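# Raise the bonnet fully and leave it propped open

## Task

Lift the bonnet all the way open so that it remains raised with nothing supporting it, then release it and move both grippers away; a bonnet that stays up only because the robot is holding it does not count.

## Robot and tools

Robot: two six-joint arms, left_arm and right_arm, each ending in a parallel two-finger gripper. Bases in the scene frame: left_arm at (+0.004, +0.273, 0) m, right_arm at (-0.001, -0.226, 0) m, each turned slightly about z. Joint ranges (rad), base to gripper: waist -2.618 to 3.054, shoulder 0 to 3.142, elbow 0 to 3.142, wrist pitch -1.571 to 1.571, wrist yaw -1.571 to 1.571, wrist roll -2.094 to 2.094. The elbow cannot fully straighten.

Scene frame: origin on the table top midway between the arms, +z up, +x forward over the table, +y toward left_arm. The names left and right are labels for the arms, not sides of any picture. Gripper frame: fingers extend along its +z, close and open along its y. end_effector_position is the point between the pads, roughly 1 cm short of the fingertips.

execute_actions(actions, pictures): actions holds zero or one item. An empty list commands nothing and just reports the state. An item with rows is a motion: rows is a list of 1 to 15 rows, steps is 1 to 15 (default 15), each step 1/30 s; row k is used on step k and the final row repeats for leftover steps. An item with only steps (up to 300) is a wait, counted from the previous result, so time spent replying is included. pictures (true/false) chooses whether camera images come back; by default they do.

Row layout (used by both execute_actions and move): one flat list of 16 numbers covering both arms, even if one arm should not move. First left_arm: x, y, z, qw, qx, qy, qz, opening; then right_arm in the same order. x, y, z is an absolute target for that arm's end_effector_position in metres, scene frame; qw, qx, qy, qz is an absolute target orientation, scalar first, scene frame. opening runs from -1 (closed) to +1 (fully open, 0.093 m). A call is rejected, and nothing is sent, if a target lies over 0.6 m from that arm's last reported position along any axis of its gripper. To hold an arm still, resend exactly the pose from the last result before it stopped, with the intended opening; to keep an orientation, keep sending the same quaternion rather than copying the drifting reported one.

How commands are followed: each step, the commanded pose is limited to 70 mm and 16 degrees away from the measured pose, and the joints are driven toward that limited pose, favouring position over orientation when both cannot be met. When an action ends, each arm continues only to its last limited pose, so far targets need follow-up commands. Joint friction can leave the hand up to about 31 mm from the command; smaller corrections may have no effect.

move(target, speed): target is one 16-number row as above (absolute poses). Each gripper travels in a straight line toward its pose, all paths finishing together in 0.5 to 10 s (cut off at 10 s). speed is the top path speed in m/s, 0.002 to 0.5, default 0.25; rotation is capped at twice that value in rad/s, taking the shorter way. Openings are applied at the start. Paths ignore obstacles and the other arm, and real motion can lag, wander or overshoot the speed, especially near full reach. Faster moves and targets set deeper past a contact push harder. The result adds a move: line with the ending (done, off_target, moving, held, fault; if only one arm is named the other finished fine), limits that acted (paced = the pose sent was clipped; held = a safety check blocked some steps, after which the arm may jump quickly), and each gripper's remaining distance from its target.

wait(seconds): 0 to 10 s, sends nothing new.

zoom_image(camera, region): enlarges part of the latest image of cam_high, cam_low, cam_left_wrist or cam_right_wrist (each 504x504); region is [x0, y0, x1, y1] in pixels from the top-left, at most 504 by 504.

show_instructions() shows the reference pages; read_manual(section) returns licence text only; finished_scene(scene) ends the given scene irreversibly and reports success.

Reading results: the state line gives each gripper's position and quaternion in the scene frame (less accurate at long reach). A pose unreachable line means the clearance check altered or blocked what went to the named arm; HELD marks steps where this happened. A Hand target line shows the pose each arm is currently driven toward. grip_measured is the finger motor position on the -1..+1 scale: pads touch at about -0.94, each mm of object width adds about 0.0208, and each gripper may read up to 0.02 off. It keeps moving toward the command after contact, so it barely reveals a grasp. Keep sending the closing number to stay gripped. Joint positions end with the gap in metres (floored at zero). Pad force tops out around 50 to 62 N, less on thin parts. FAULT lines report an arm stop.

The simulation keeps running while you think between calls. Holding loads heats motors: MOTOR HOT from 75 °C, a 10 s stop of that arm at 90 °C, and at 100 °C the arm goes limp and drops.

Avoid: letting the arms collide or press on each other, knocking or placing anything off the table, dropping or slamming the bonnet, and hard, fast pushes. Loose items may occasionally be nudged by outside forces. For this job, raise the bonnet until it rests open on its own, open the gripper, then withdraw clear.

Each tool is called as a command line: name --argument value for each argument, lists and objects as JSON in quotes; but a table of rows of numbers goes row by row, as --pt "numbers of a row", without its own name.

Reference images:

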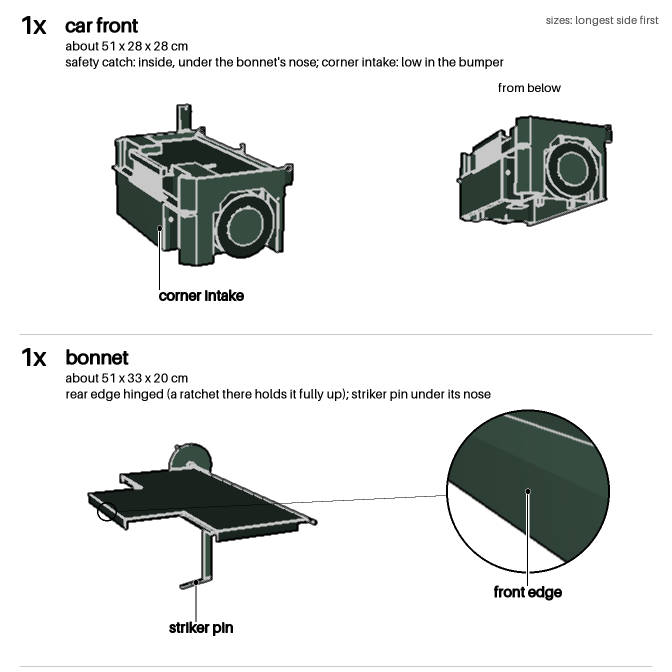

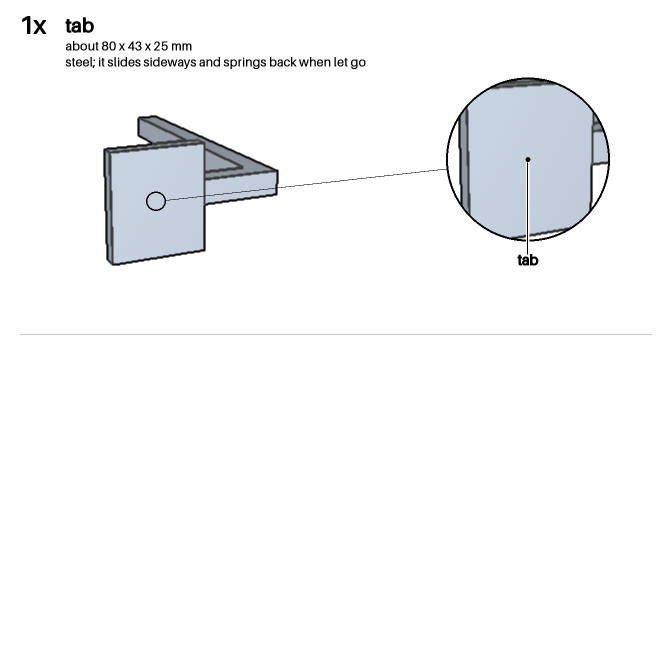

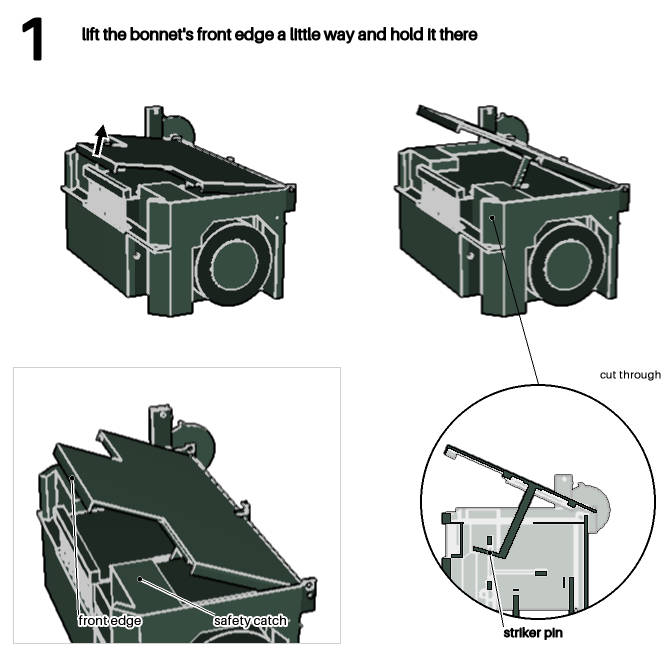

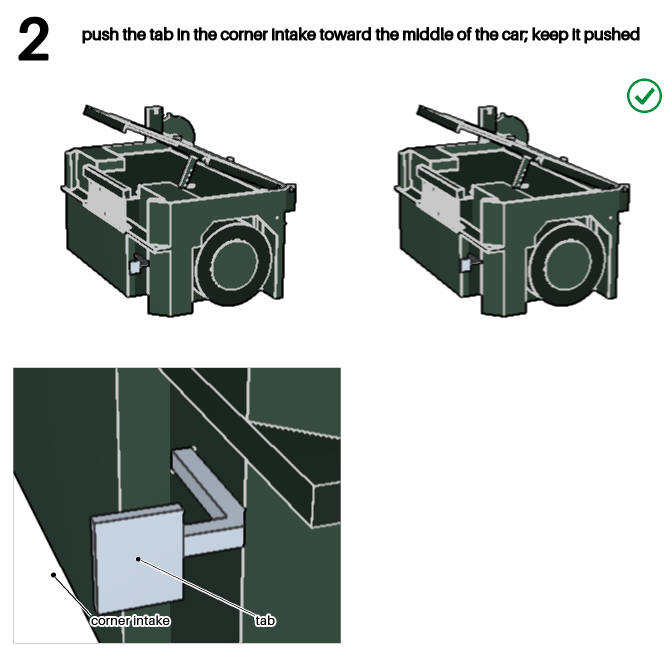

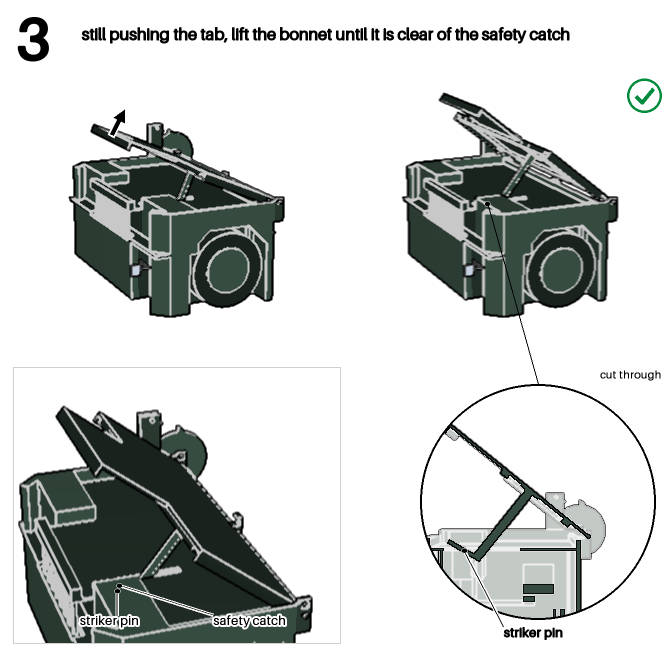

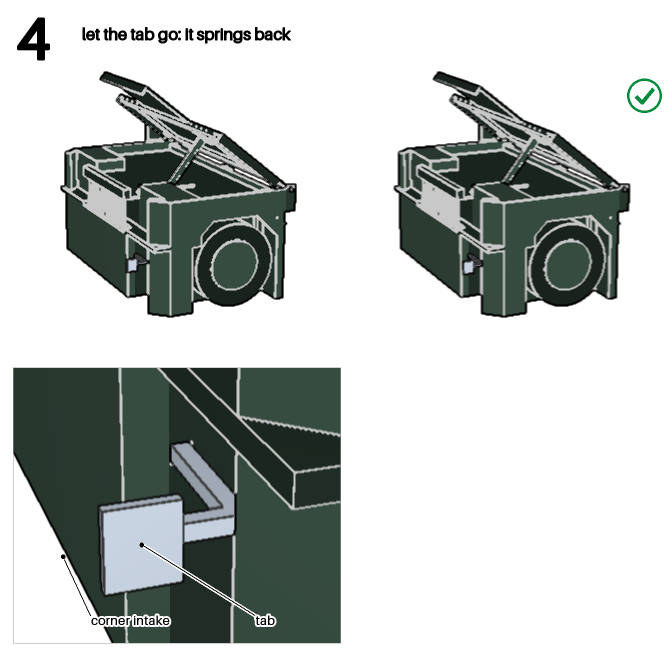

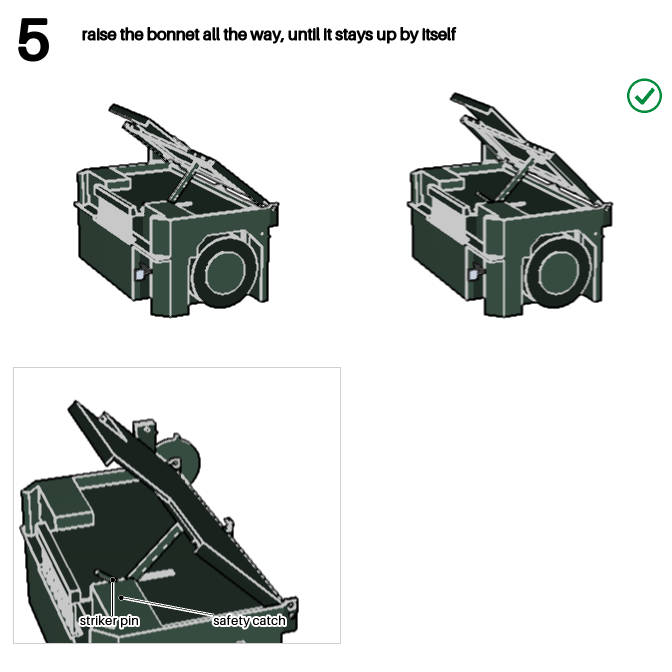

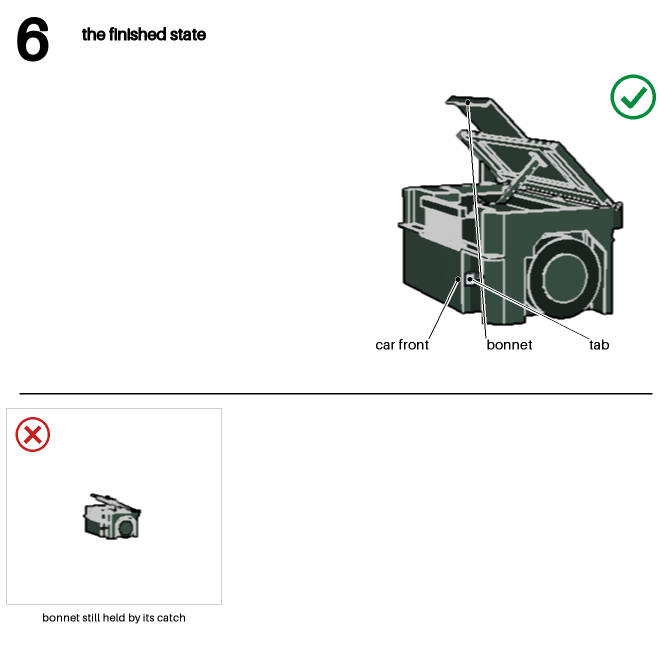

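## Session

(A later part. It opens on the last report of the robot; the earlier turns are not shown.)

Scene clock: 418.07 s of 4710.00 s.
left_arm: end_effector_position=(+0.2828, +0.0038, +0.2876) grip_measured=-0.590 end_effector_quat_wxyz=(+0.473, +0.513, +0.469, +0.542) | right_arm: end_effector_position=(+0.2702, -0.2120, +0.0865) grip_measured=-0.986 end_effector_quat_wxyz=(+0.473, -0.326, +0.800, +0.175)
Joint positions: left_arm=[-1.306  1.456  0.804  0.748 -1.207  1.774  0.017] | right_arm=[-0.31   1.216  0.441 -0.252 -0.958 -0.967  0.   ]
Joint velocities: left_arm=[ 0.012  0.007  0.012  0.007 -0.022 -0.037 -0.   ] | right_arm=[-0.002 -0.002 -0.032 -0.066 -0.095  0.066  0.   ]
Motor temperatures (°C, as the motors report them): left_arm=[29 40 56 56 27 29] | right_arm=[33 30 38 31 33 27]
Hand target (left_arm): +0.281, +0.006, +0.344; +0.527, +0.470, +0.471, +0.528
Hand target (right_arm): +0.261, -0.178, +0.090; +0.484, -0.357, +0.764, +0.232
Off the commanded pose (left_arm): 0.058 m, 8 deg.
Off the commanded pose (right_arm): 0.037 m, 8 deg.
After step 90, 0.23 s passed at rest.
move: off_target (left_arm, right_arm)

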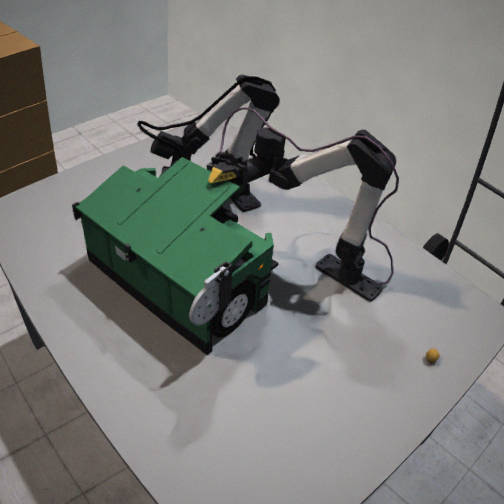

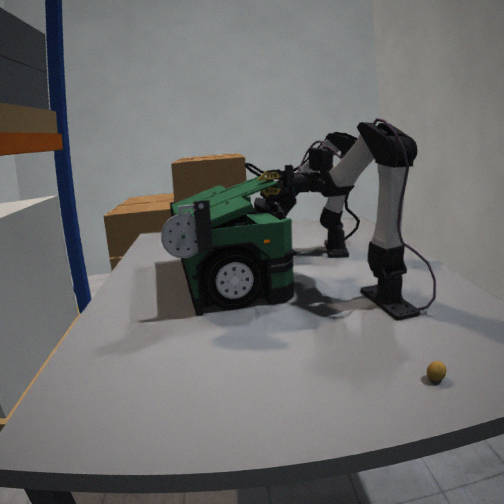

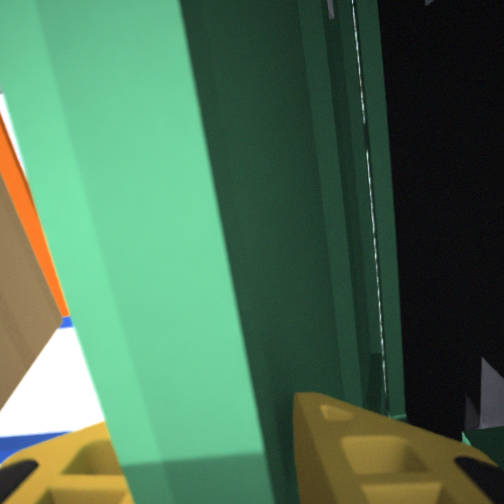

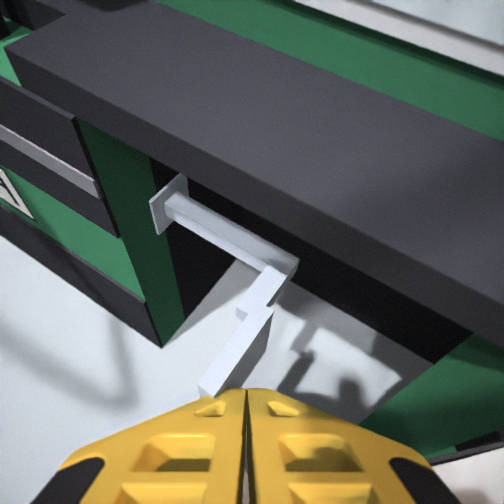

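move --target '[0.285,0.0,0.33,0.53,0.47,0.47,0.53,-0.6, 0.266,-0.155,0.09,0.475,-0.39,0.745,0.25,-1]' --speed 0.04

Scene clock: 426.37 s of 4710.00 s.
left_arm: end_effector_position=(+0.2821, +0.0040, +0.2843) grip_measured=-0.592 end_effector_quat_wxyz=(+0.479, +0.509, +0.473, +0.536) | right_arm: end_effector_position=(+0.2711, -0.2110, +0.0856) grip_measured=-0.986 end_effector_quat_wxyz=(+0.471, -0.342, +0.796, +0.164)
Joint positions: left_arm=[-1.307  1.458  0.791  0.762 -1.206  1.754  0.017] | right_arm=[-0.298  1.216  0.445 -0.252 -0.941 -0.994  0.   ]
Joint velocities: left_arm=[-0.002 -0.002  0.022 -0.051  0.037 -0.022  0.   ] | right_arm=[0.007 0.002 0.002 0.037 0.037 0.051 0.   ]
Motor temperatures (°C, as the motors report them): left_arm=[29 40 56 55 27 29] | right_arm=[34 30 38 32 33 27]
Hand target (left_arm): +0.282, +0.005, +0.329; +0.527, +0.471, +0.472, +0.527
Hand target (right_arm): +0.259, -0.163, +0.091; +0.473, -0.388, +0.750, +0.251
Off the commanded pose (left_arm): 0.046 m, 7 deg.
Off the commanded pose (right_arm): 0.056 m, 13 deg.
After step 90, 2.23 s passed at rest.
move: off_target (left_arm, right_arm)

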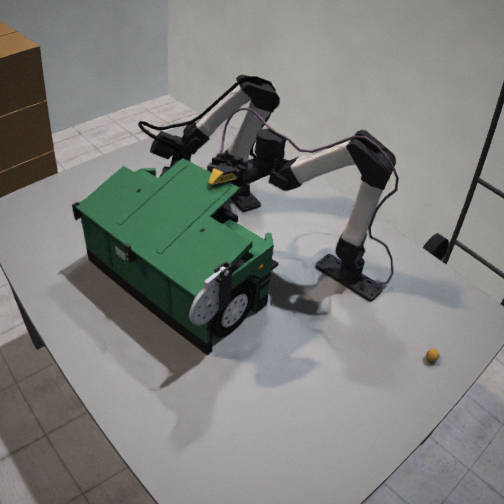

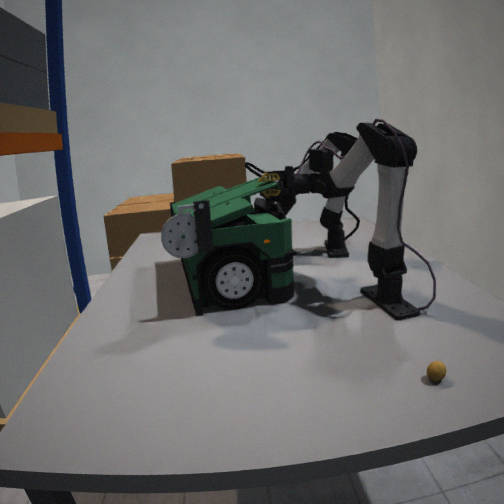

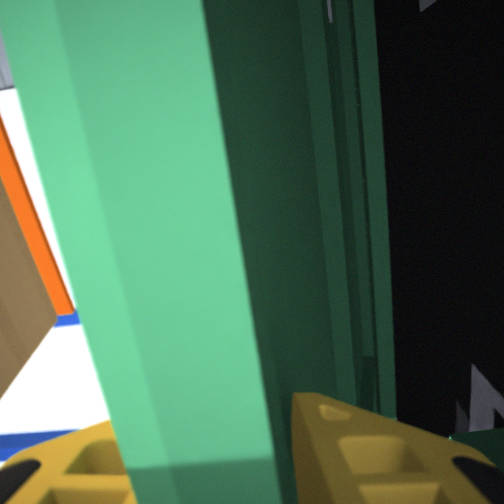

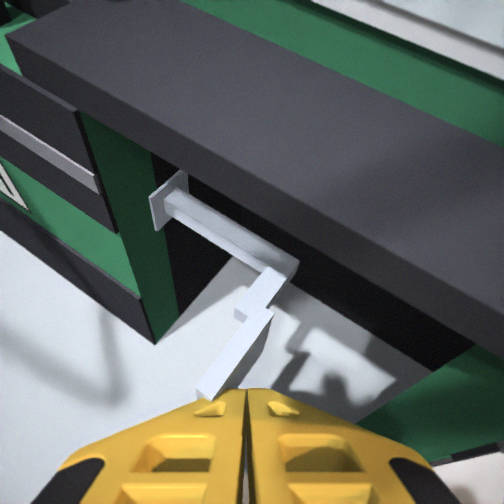

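move --target '[0.288,0.0,0.352,0.53,0.47,0.47,0.53,-0.6, 0.266,-0.155,0.09,0.475,-0.39,0.745,0.25,-1]' --speed 0.03

Scene clock: 433.53 s of 4710.00 s.
left_arm: end_effector_position=(+0.2841, +0.0047, +0.2905) grip_measured=-0.592 end_effector_quat_wxyz=(+0.470, +0.512, +0.476, +0.539) | right_arm: end_effector_position=(+0.2717, -0.2113, +0.0847) grip_measured=-0.986 end_effector_quat_wxyz=(+0.468, -0.345, +0.798, +0.158)
Joint positions: left_arm=[-1.303  1.448  0.828  0.684 -1.217  1.735  0.017] | right_arm=[-0.292  1.213  0.445 -0.25  -0.927 -0.996  0.   ]
Joint velocities: left_arm=[-0.027  0.012  0.002 -0.022 -0.051 -0.007 -0.001] | right_arm=[-0.017  0.002 -0.042  0.095  0.066  0.007  0.   ]
Motor temperatures (°C, as the motors report them): left_arm=[29 40 57 55 27 29] | right_arm=[35 29 38 32 34 27]
Hand target (left_arm): +0.283, +0.008, +0.351; +0.526, +0.471, +0.473, +0.528
Hand target (right_arm): +0.259, -0.164, +0.091; +0.473, -0.388, +0.750, +0.251
Off the commanded pose (left_arm): 0.062 m, 8 deg.
Off the commanded pose (right_arm): 0.057 m, 13 deg.
After step 90, 0.23 s passed at rest.
move: off_target (left_arm, right_arm)

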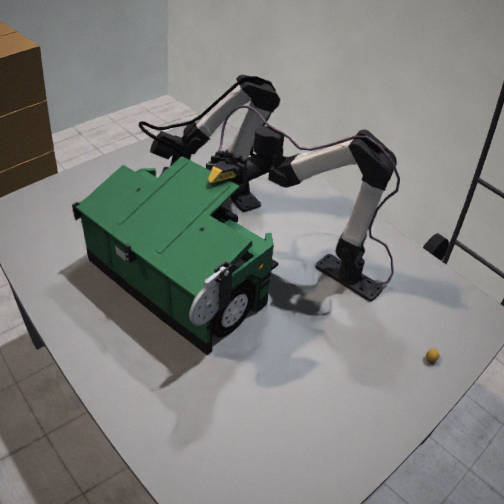

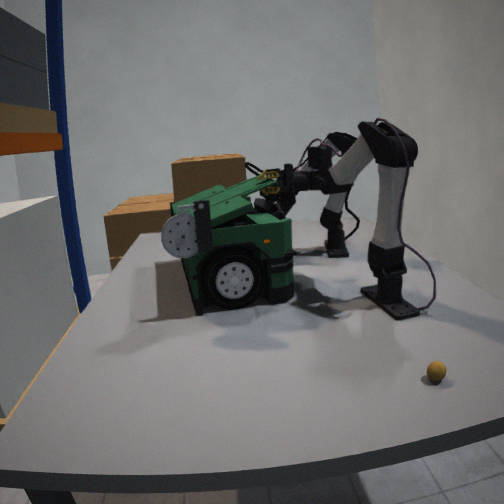

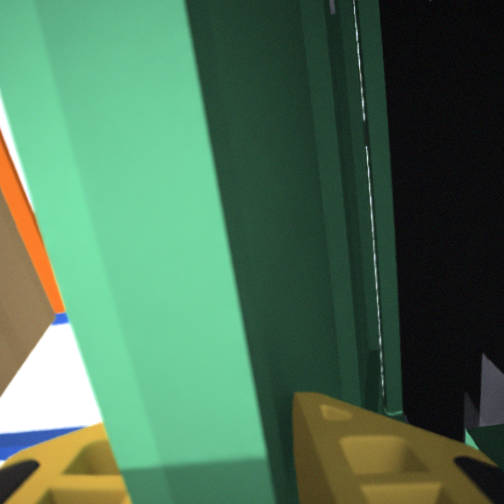

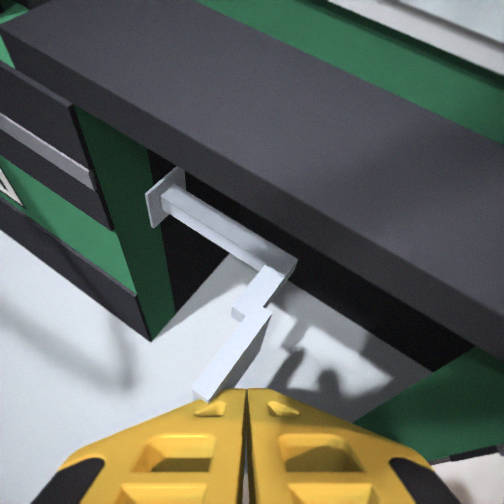

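move --target '[0.28,0.0,0.275,0.52,0.48,0.48,0.52,-0.6, 0.25,-0.275,0.095,0.627,-0.327,0.627,0.327,-1]' --speed 0.08

Scene clock: 447.27 s of 4710.00 s.
left_arm: end_effector_position=(+0.2778, +0.0031, +0.2521) grip_measured=-0.594 end_effector_quat_wxyz=(+0.489, +0.502, +0.484, +0.525) | right_arm: end_effector_position=(+0.2509, -0.2733, +0.0925) grip_measured=-0.986 end_effector_quat_wxyz=(+0.594, -0.286, +0.709, +0.249)
Joint positions: left_arm=[-1.322  1.519  0.71   0.891 -1.219  1.702  0.017] | right_arm=[-0.716  1.785  0.719 -1.007 -1.375 -2.068  0.   ]
Joint velocities: left_arm=[ 0.017  0.027 -0.022 -0.037 -0.022 -0.007  0.   ] | right_arm=[-0.002 -0.012  0.002 -0.022 -0.022 -0.051  0.   ]
Motor temperatures (°C, as the motors report them): left_arm=[29 41 58 55 27 29] | right_arm=[37 29 38 32 35 27]
Hand target (left_arm): +0.279, +0.001, +0.275; +0.518, +0.481, +0.482, +0.518
Hand target (right_arm): +0.251, -0.277, +0.093; +0.599, -0.274, +0.709, +0.251
Off the commanded pose (left_arm): 0.023 m, 4 deg.
Off the commanded pose (right_arm): 0.003 m, 14 deg.
joint sent to its limit (right arm) — the command would take joint 6 (wrist roll) past its lower limit, so that joint was sent only as far as its limit.
After step 90, 6.87 s passed at rest.
move: off_target (left_arm, right_arm)

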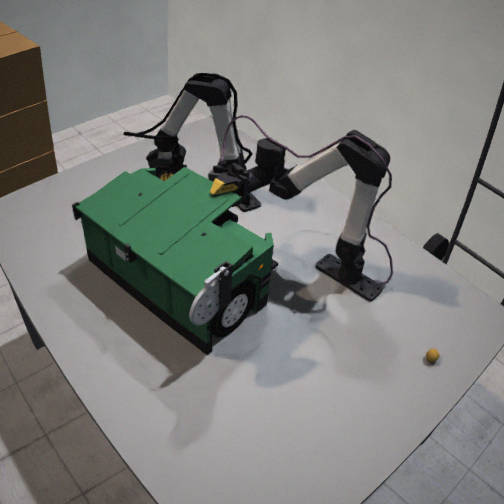

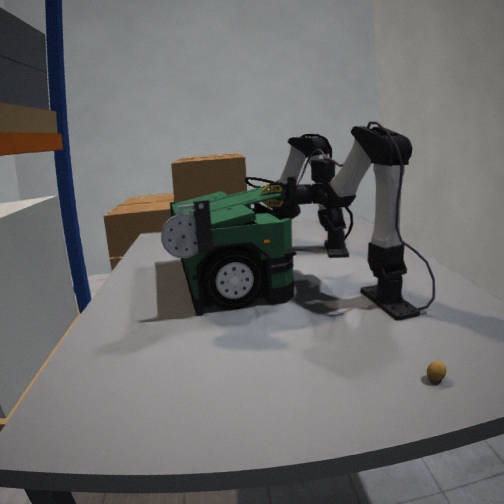

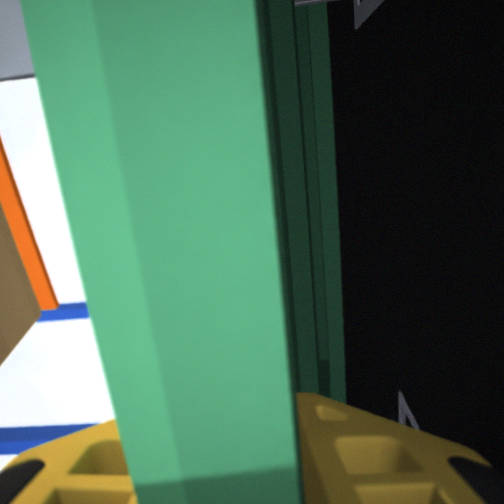

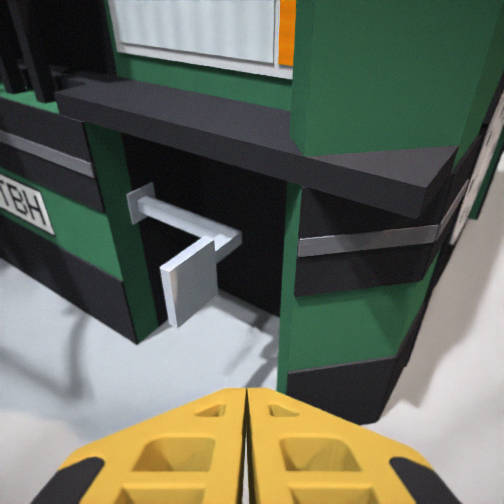

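move --target '[0.28,0.0,0.275,0.52,0.48,0.48,0.52,-0.6, 0.28,-0.42,0.15,0.674,0.213,0.674,-0.213,-1]' --speed 0.2

move --target '[0.28,0.0,0.275,0.52,0.48,0.48,0.52,-0.6, 0.25,-0.33,0.11,0.69,-0.153,0.69,0.153,-1]' --speed 0.15

move --target '[0.25,-0.0,0.275,0.52,0.48,0.48,0.52,-0.6, 0.25,-0.28,0.095,0.627,-0.327,0.627,0.327,-1]' --speed 0.002

Scene clock: 457.20 s of 4710.00 s.
left_arm: end_effector_position=(+0.2772, +0.0029, +0.2499) grip_measured=-0.595 end_effector_quat_wxyz=(+0.488, +0.503, +0.484, +0.524) | right_arm: end_effector_position=(+0.2743, -0.4136, +0.1454) grip_measured=-0.986 end_effector_quat_wxyz=(+0.673, +0.206, +0.681, -0.203)
Joint positions: left_arm=[-1.324  1.521  0.706  0.891 -1.22   1.696  0.017] | right_arm=[-0.44   1.412  0.062  1.337 -0.022  0.     0.   ]
Joint velocities: left_arm=[-0.007 -0.007  0.002 -0.007  0.037 -0.007 -0.   ] | right_arm=[-0.007 -0.022  0.012 -0.051 -0.022 -0.066  0.   ]
Motor temperatures (°C, as the motors report them): left_arm=[29 40 56 55 27 29] | right_arm=[36 30 37 32 34 27]
Hand target (left_arm): +0.279, +0.002, +0.275; +0.518, +0.481, +0.482, +0.518
Hand target (right_arm): +0.280, -0.416, +0.153; +0.682, +0.207, +0.671, -0.204
Off the commanded pose (left_arm): 0.025 m, 5 deg.
Off the commanded pose (right_arm): 0.010 m, 2 deg.
After step 90, 2.83 s passed at rest.
move: off_target (left_arm); limits=paced

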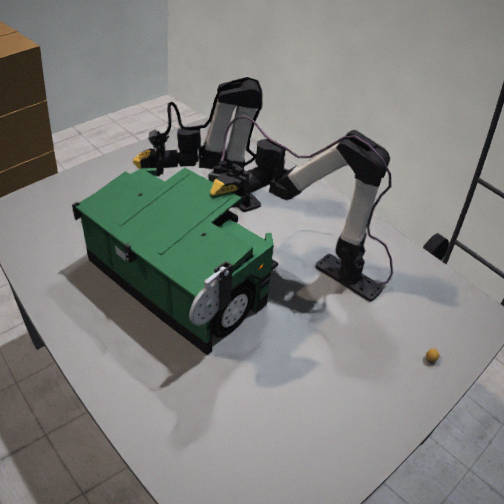

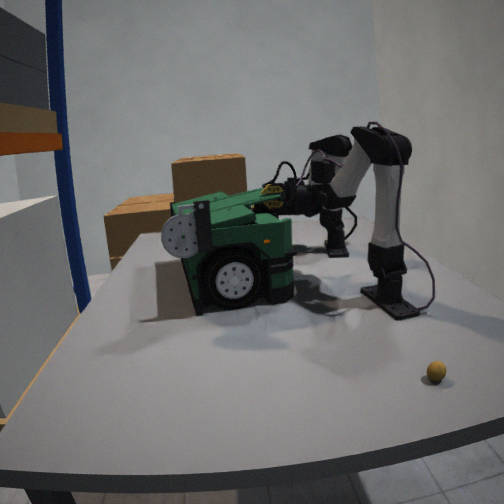

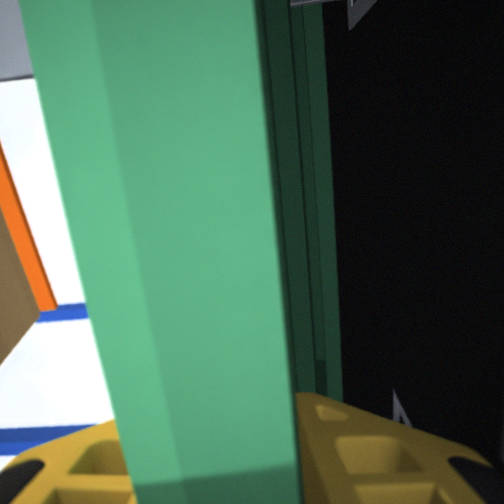

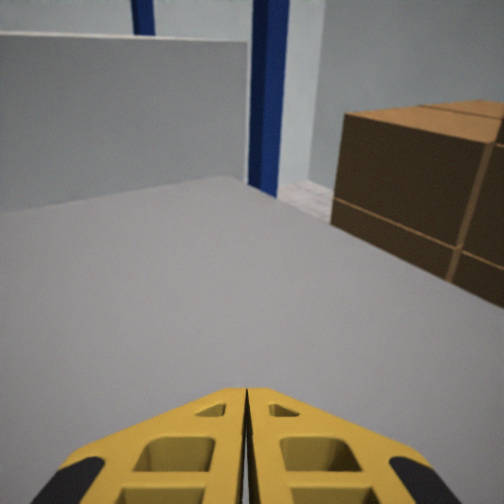

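Scene clock: 461.53 s of 4710.00 s.
left_arm: end_effector_position=(+0.2772, +0.0030, +0.2497) grip_measured=-0.595 end_effector_quat_wxyz=(+0.489, +0.502, +0.484, +0.524) | right_arm: end_effector_position=(+0.2465, -0.3244, +0.1035) grip_measured=-0.986 end_effector_quat_wxyz=(+0.682, -0.141, +0.699, +0.162)
Joint positions: left_arm=[-1.324  1.522  0.704  0.896 -1.22   1.697  0.017] | right_arm=[-0.891  1.795  0.153  1.428 -1.491 -0.18   0.   ]
Joint velocities: left_arm=[ 0.002 -0.002 -0.002  0.037  0.007 -0.022  0.001] | right_arm=[-0.007  0.002  0.002 -0.051  0.022 -0.066  0.   ]
Motor temperatures (°C, as the motors report them): left_arm=[29 40 55 55 27 29] | right_arm=[35 30 37 33 33 27]
Hand target (left_arm): +0.279, +0.002, +0.275; +0.518, +0.481, +0.482, +0.518
Hand target (right_arm): +0.247, -0.330, +0.108; +0.685, -0.151, +0.696, +0.153
Off the commanded pose (left_arm): 0.026 m, 4 deg.
Off the commanded pose (right_arm): 0.009 m, 2 deg.
move: off_target (left_arm)

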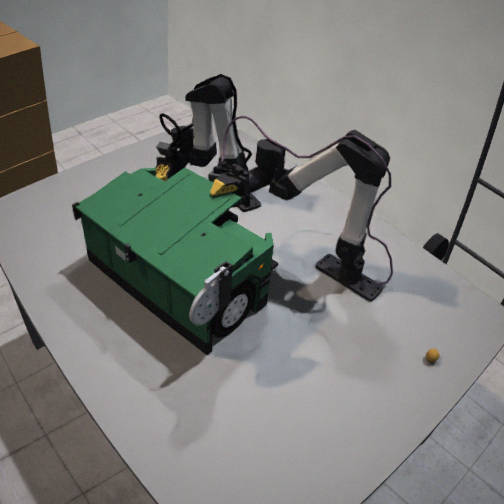

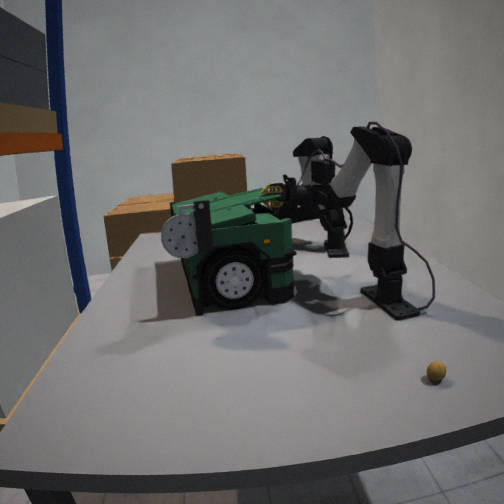

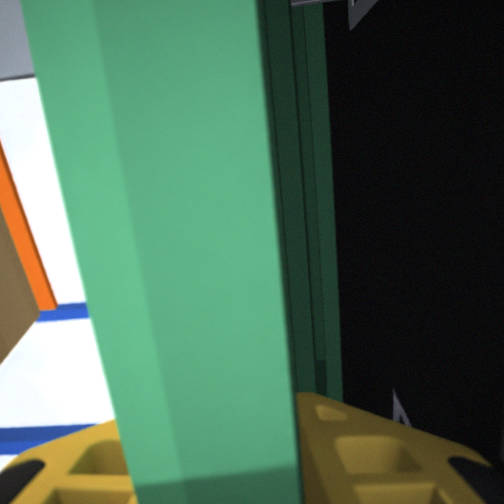

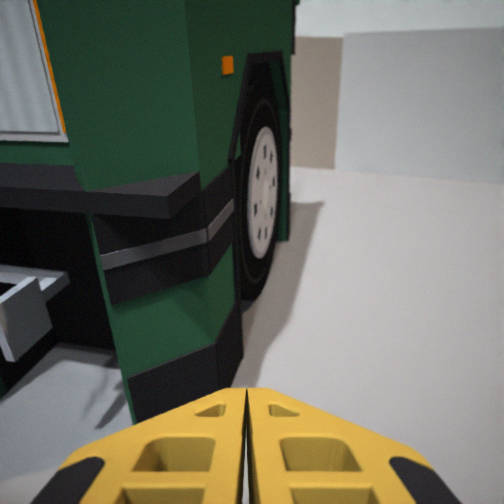

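Scene clock: 471.73 s of 4710.00 s.
left_arm: end_effector_position=(+0.2772, +0.0030, +0.2485) grip_measured=-0.595 end_effector_quat_wxyz=(+0.491, +0.500, +0.488, +0.520) | right_arm: end_effector_position=(+0.2448, -0.3209, +0.1017) grip_measured=-0.986 end_effector_quat_wxyz=(+0.680, -0.144, +0.697, +0.172)
Joint positions: left_arm=[-1.324  1.523  0.704  0.89  -1.221  1.679  0.017] | right_arm=[-0.891  1.795  0.153  1.396 -1.511 -0.202  0.   ]
Joint velocities: left_arm=[-0.017 -0.012 -0.002 -0.022  0.007  0.051  0.001] | right_arm=[ 0.007  0.022 -0.002  0.022  0.022  0.007  0.   ]
Motor temperatures (°C, as the motors report them): left_arm=[29 39 53 53 27 29] | right_arm=[34 30 36 33 33 27]
Hand target (left_arm): +0.275, +0.003, +0.252; +0.491, +0.501, +0.484, +0.523
Hand target (right_arm): +0.247, -0.321, +0.103; +0.681, -0.155, +0.694, +0.175
Off the commanded pose (left_arm): 0.038 m, 4 deg.
Off the commanded pose (right_arm): 0.042 m, 29 deg.
move: off_target (left_arm, right_arm; path cut at 10 s)

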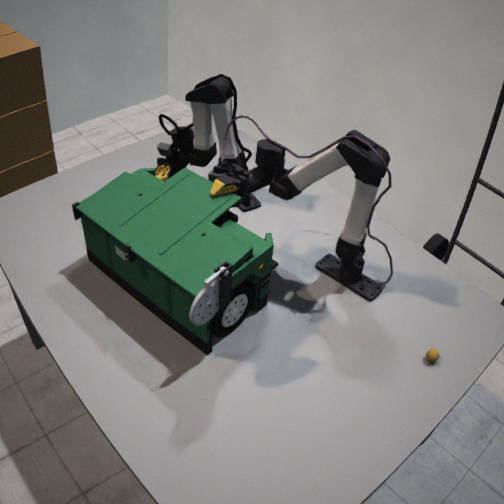

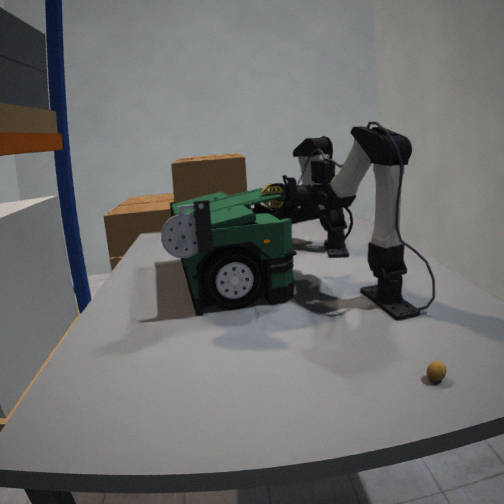

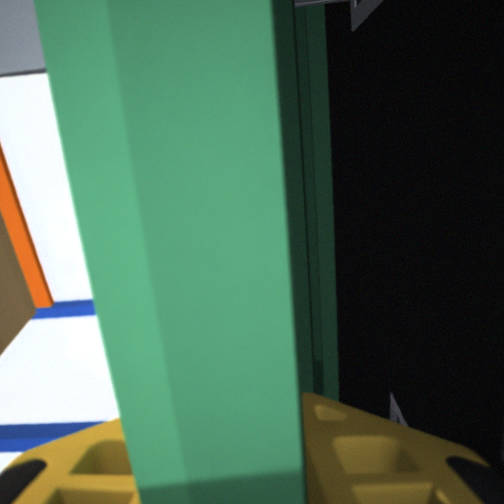

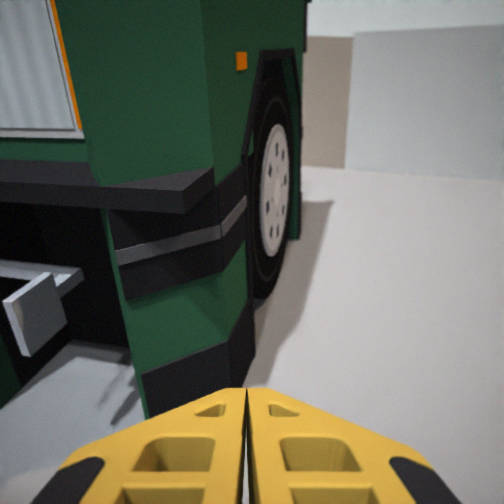

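move --target '[0.278,0.0,0.27,0.52,0.48,0.48,0.52,-0.6, 0.262,-0.25,0.095,0.66,-0.253,0.66,0.253,-1]' --speed 0.06

Scene clock: 482.50 s of 4710.00 s.
left_arm: end_effector_position=(+0.2774, +0.0033, +0.2498) grip_measured=-0.596 end_effector_quat_wxyz=(+0.490, +0.498, +0.486, +0.525) | right_arm: end_effector_position=(+0.2610, -0.2542, +0.0961) grip_measured=-0.986 end_effector_quat_wxyz=(+0.658, -0.251, +0.666, +0.245)
Joint positions: left_arm=[-1.324  1.53   0.704  0.918 -1.226  1.704  0.017] | right_arm=[-0.629  1.863  0.153  1.478 -1.514 -0.235  0.   ]
Joint velocities: left_arm=[-0.002  0.002  0.007 -0.007 -0.007 -0.066 -0.   ] | right_arm=[-0.017  0.042  0.007  0.11  -0.007 -0.022  0.   ]
Motor temperatures (°C, as the motors report them): left_arm=[29 39 52 53 27 29] | right_arm=[33 30 36 33 32 27]
Hand target (left_arm): +0.277, +0.001, +0.270; +0.518, +0.481, +0.482, +0.518
Hand target (right_arm): +0.260, -0.250, +0.095; +0.656, -0.255, +0.664, +0.253
Off the commanded pose (left_arm): 0.020 m, 4 deg.
Off the commanded pose (right_arm): 0.004 m, 1 deg.
After step 90, 5.00 s passed at rest.
move: off_target (left_arm)

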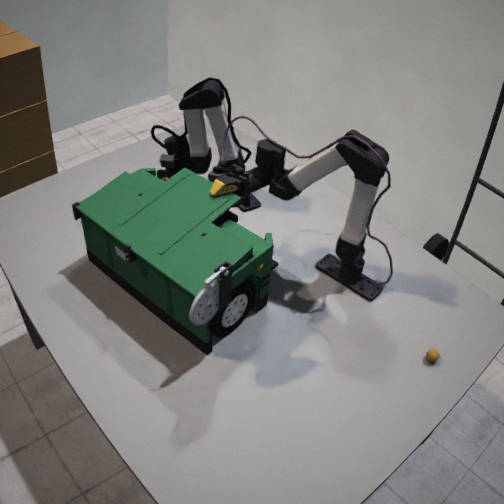

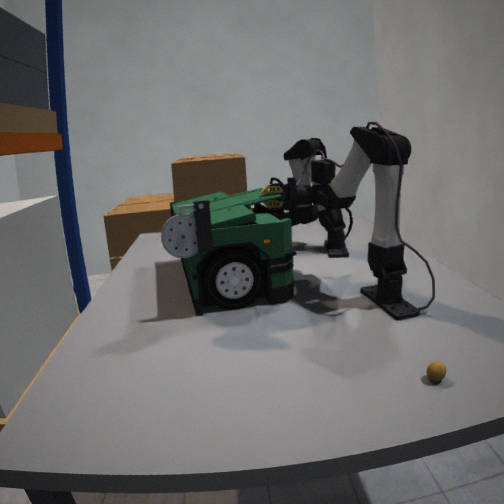

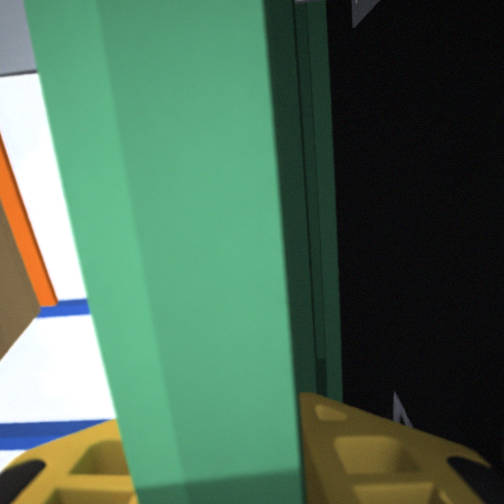

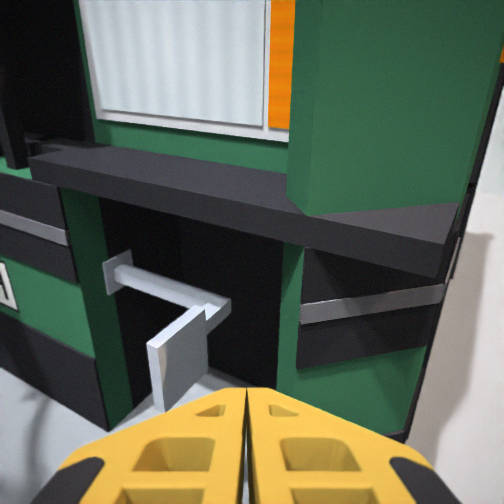

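move --target '[0.285,0.0,0.325,0.53,0.47,0.47,0.53,-0.6, 0.275,-0.19,0.092,0.66,-0.253,0.66,0.253,-1]' --speed 0.04

Scene clock: 492.37 s of 4710.00 s.
left_arm: end_effector_position=(+0.2778, +0.0026, +0.2538) grip_measured=-0.593 end_effector_quat_wxyz=(+0.473, +0.520, +0.475, +0.529) | right_arm: end_effector_position=(+0.2826, -0.2202, +0.0919) grip_measured=-0.986 end_effector_quat_wxyz=(+0.651, -0.232, +0.692, +0.209)
Joint positions: left_arm=[-1.321  1.493  0.731  0.782 -1.214  1.691  0.017] | right_arm=[-0.394  1.843  0.077  1.589 -1.193 -0.176  0.   ]
Joint velocities: left_arm=[-0.002  0.002 -0.007 -0.081  0.022 -0.022  0.   ] | right_arm=[ 0.002 -0.012 -0.002 -0.022  0.022 -0.051  0.   ]
Motor temperatures (°C, as the motors report them): left_arm=[29 39 51 54 27 29] | right_arm=[33 31 35 34 32 27]
Hand target (left_arm): +0.280, +0.009, +0.323; +0.524, +0.471, +0.476, +0.525
Hand target (right_arm): +0.273, -0.192, +0.093; +0.637, -0.264, +0.679, +0.253
Off the commanded pose (left_arm): 0.072 m, 9 deg.
Off the commanded pose (right_arm): 0.031 m, 7 deg.
joint sent to its limit (right arm) — the command would take joint 4 (wrist pitch) past its upper limit, so that joint was sent only as far as its limit.
After step 90, 4.67 s passed at rest.
move: off_target (left_arm, right_arm)

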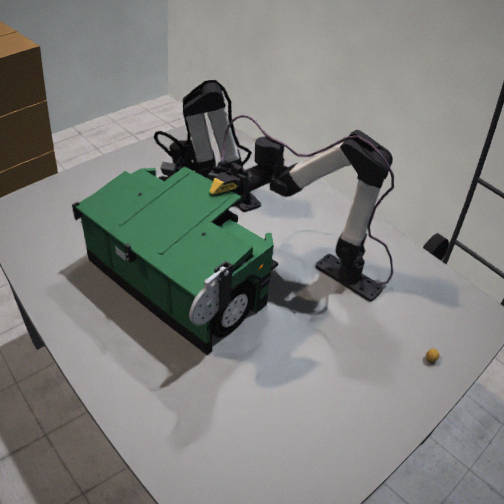

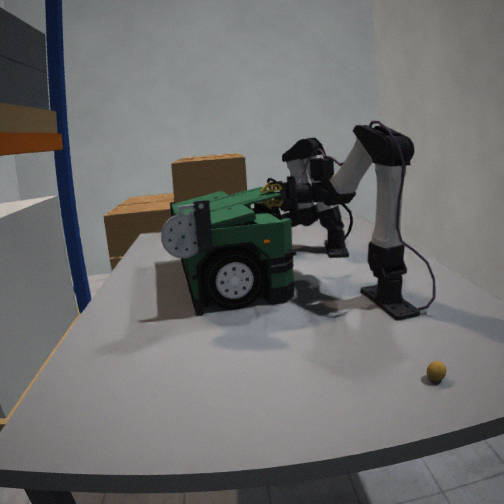

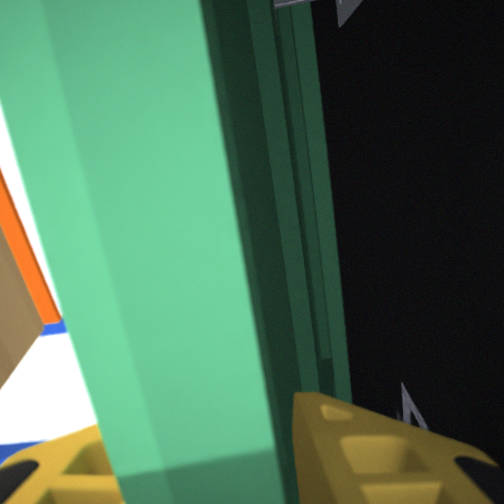

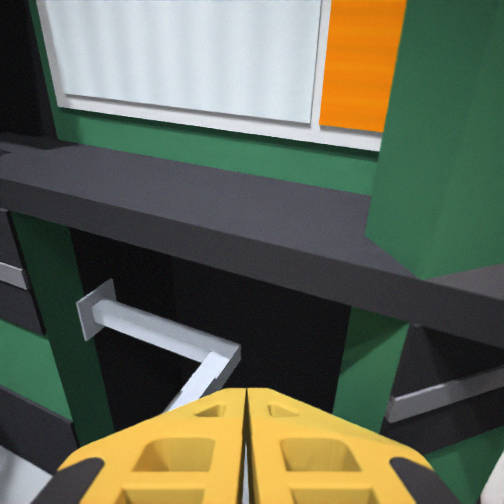

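execute_actions --actions '[]'

Scene clock: 503.73 s of 4710.00 s.
left_arm: end_effector_position=(+0.2778, +0.0025, +0.2536) grip_measured=-0.593 end_effector_quat_wxyz=(+0.473, +0.520, +0.476, +0.529) | right_arm: end_effector_position=(+0.2828, -0.2204, +0.0918) grip_measured=-0.986 end_effector_quat_wxyz=(+0.651, -0.231, +0.692, +0.209)
Joint positions: left_arm=[-1.321  1.492  0.732  0.777 -1.214  1.688  0.017] | right_arm=[-0.394  1.843  0.077  1.589 -1.191 -0.175  0.   ]
Joint velocities: left_arm=[ 0.012 -0.012 -0.002  0.11   0.022  0.037  0.001] | right_arm=[-0.007 -0.022 -0.002 -0.066 -0.022  0.007  0.   ]
Motor temperatures (°C, as the motors report them): left_arm=[29 41 55 55 27 30] | right_arm=[34 31 35 34 32 27]
Hand target (left_arm): +0.280, +0.009, +0.323; +0.524, +0.472, +0.476, +0.525
Hand target (right_arm): +0.273, -0.193, +0.093; +0.637, -0.264, +0.679, +0.252
Off the commanded pose (left_arm): 0.072 m, 9 deg.
Off the commanded pose (right_arm): 0.031 m, 7 deg.
Steps of this call (steps 1 to 90: nothing new was sent; then 8.37 s passed at rest). Readings (end_effector_position):
1: left_arm (+0.2778, +0.0026, +0.2538) | right_arm (+0.2826, -0.2203, +0.0919)
2: left_arm (+0.2778, +0.0026, +0.2536) | right_arm (+0.2827, -0.2204, +0.0918)
4: left_arm (+0.2778, +0.0025, +0.2538) | right_arm (+0.2827, -0.2203, +0.0918)
8: left_arm (+0.2778, +0.0025, +0.2537) | right_arm (+0.2828, -0.2204, +0.0918)
90: the state above

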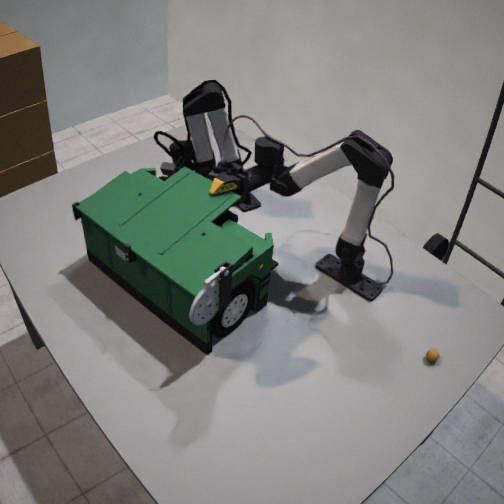

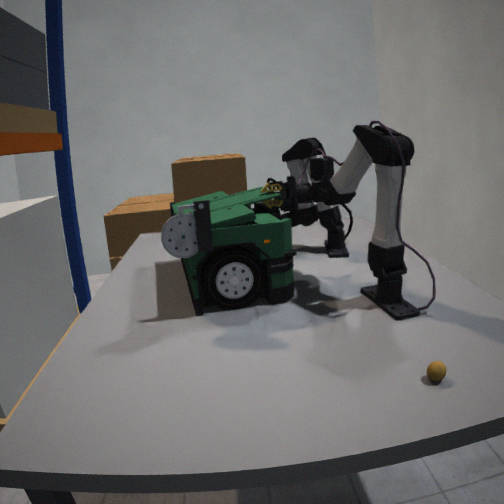

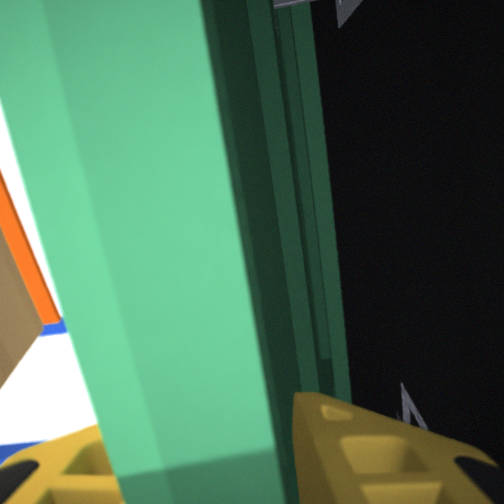

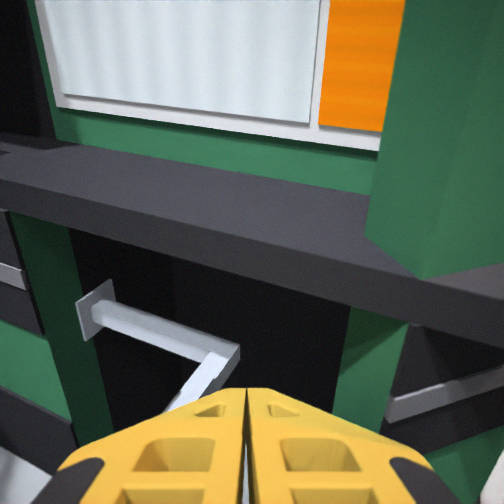

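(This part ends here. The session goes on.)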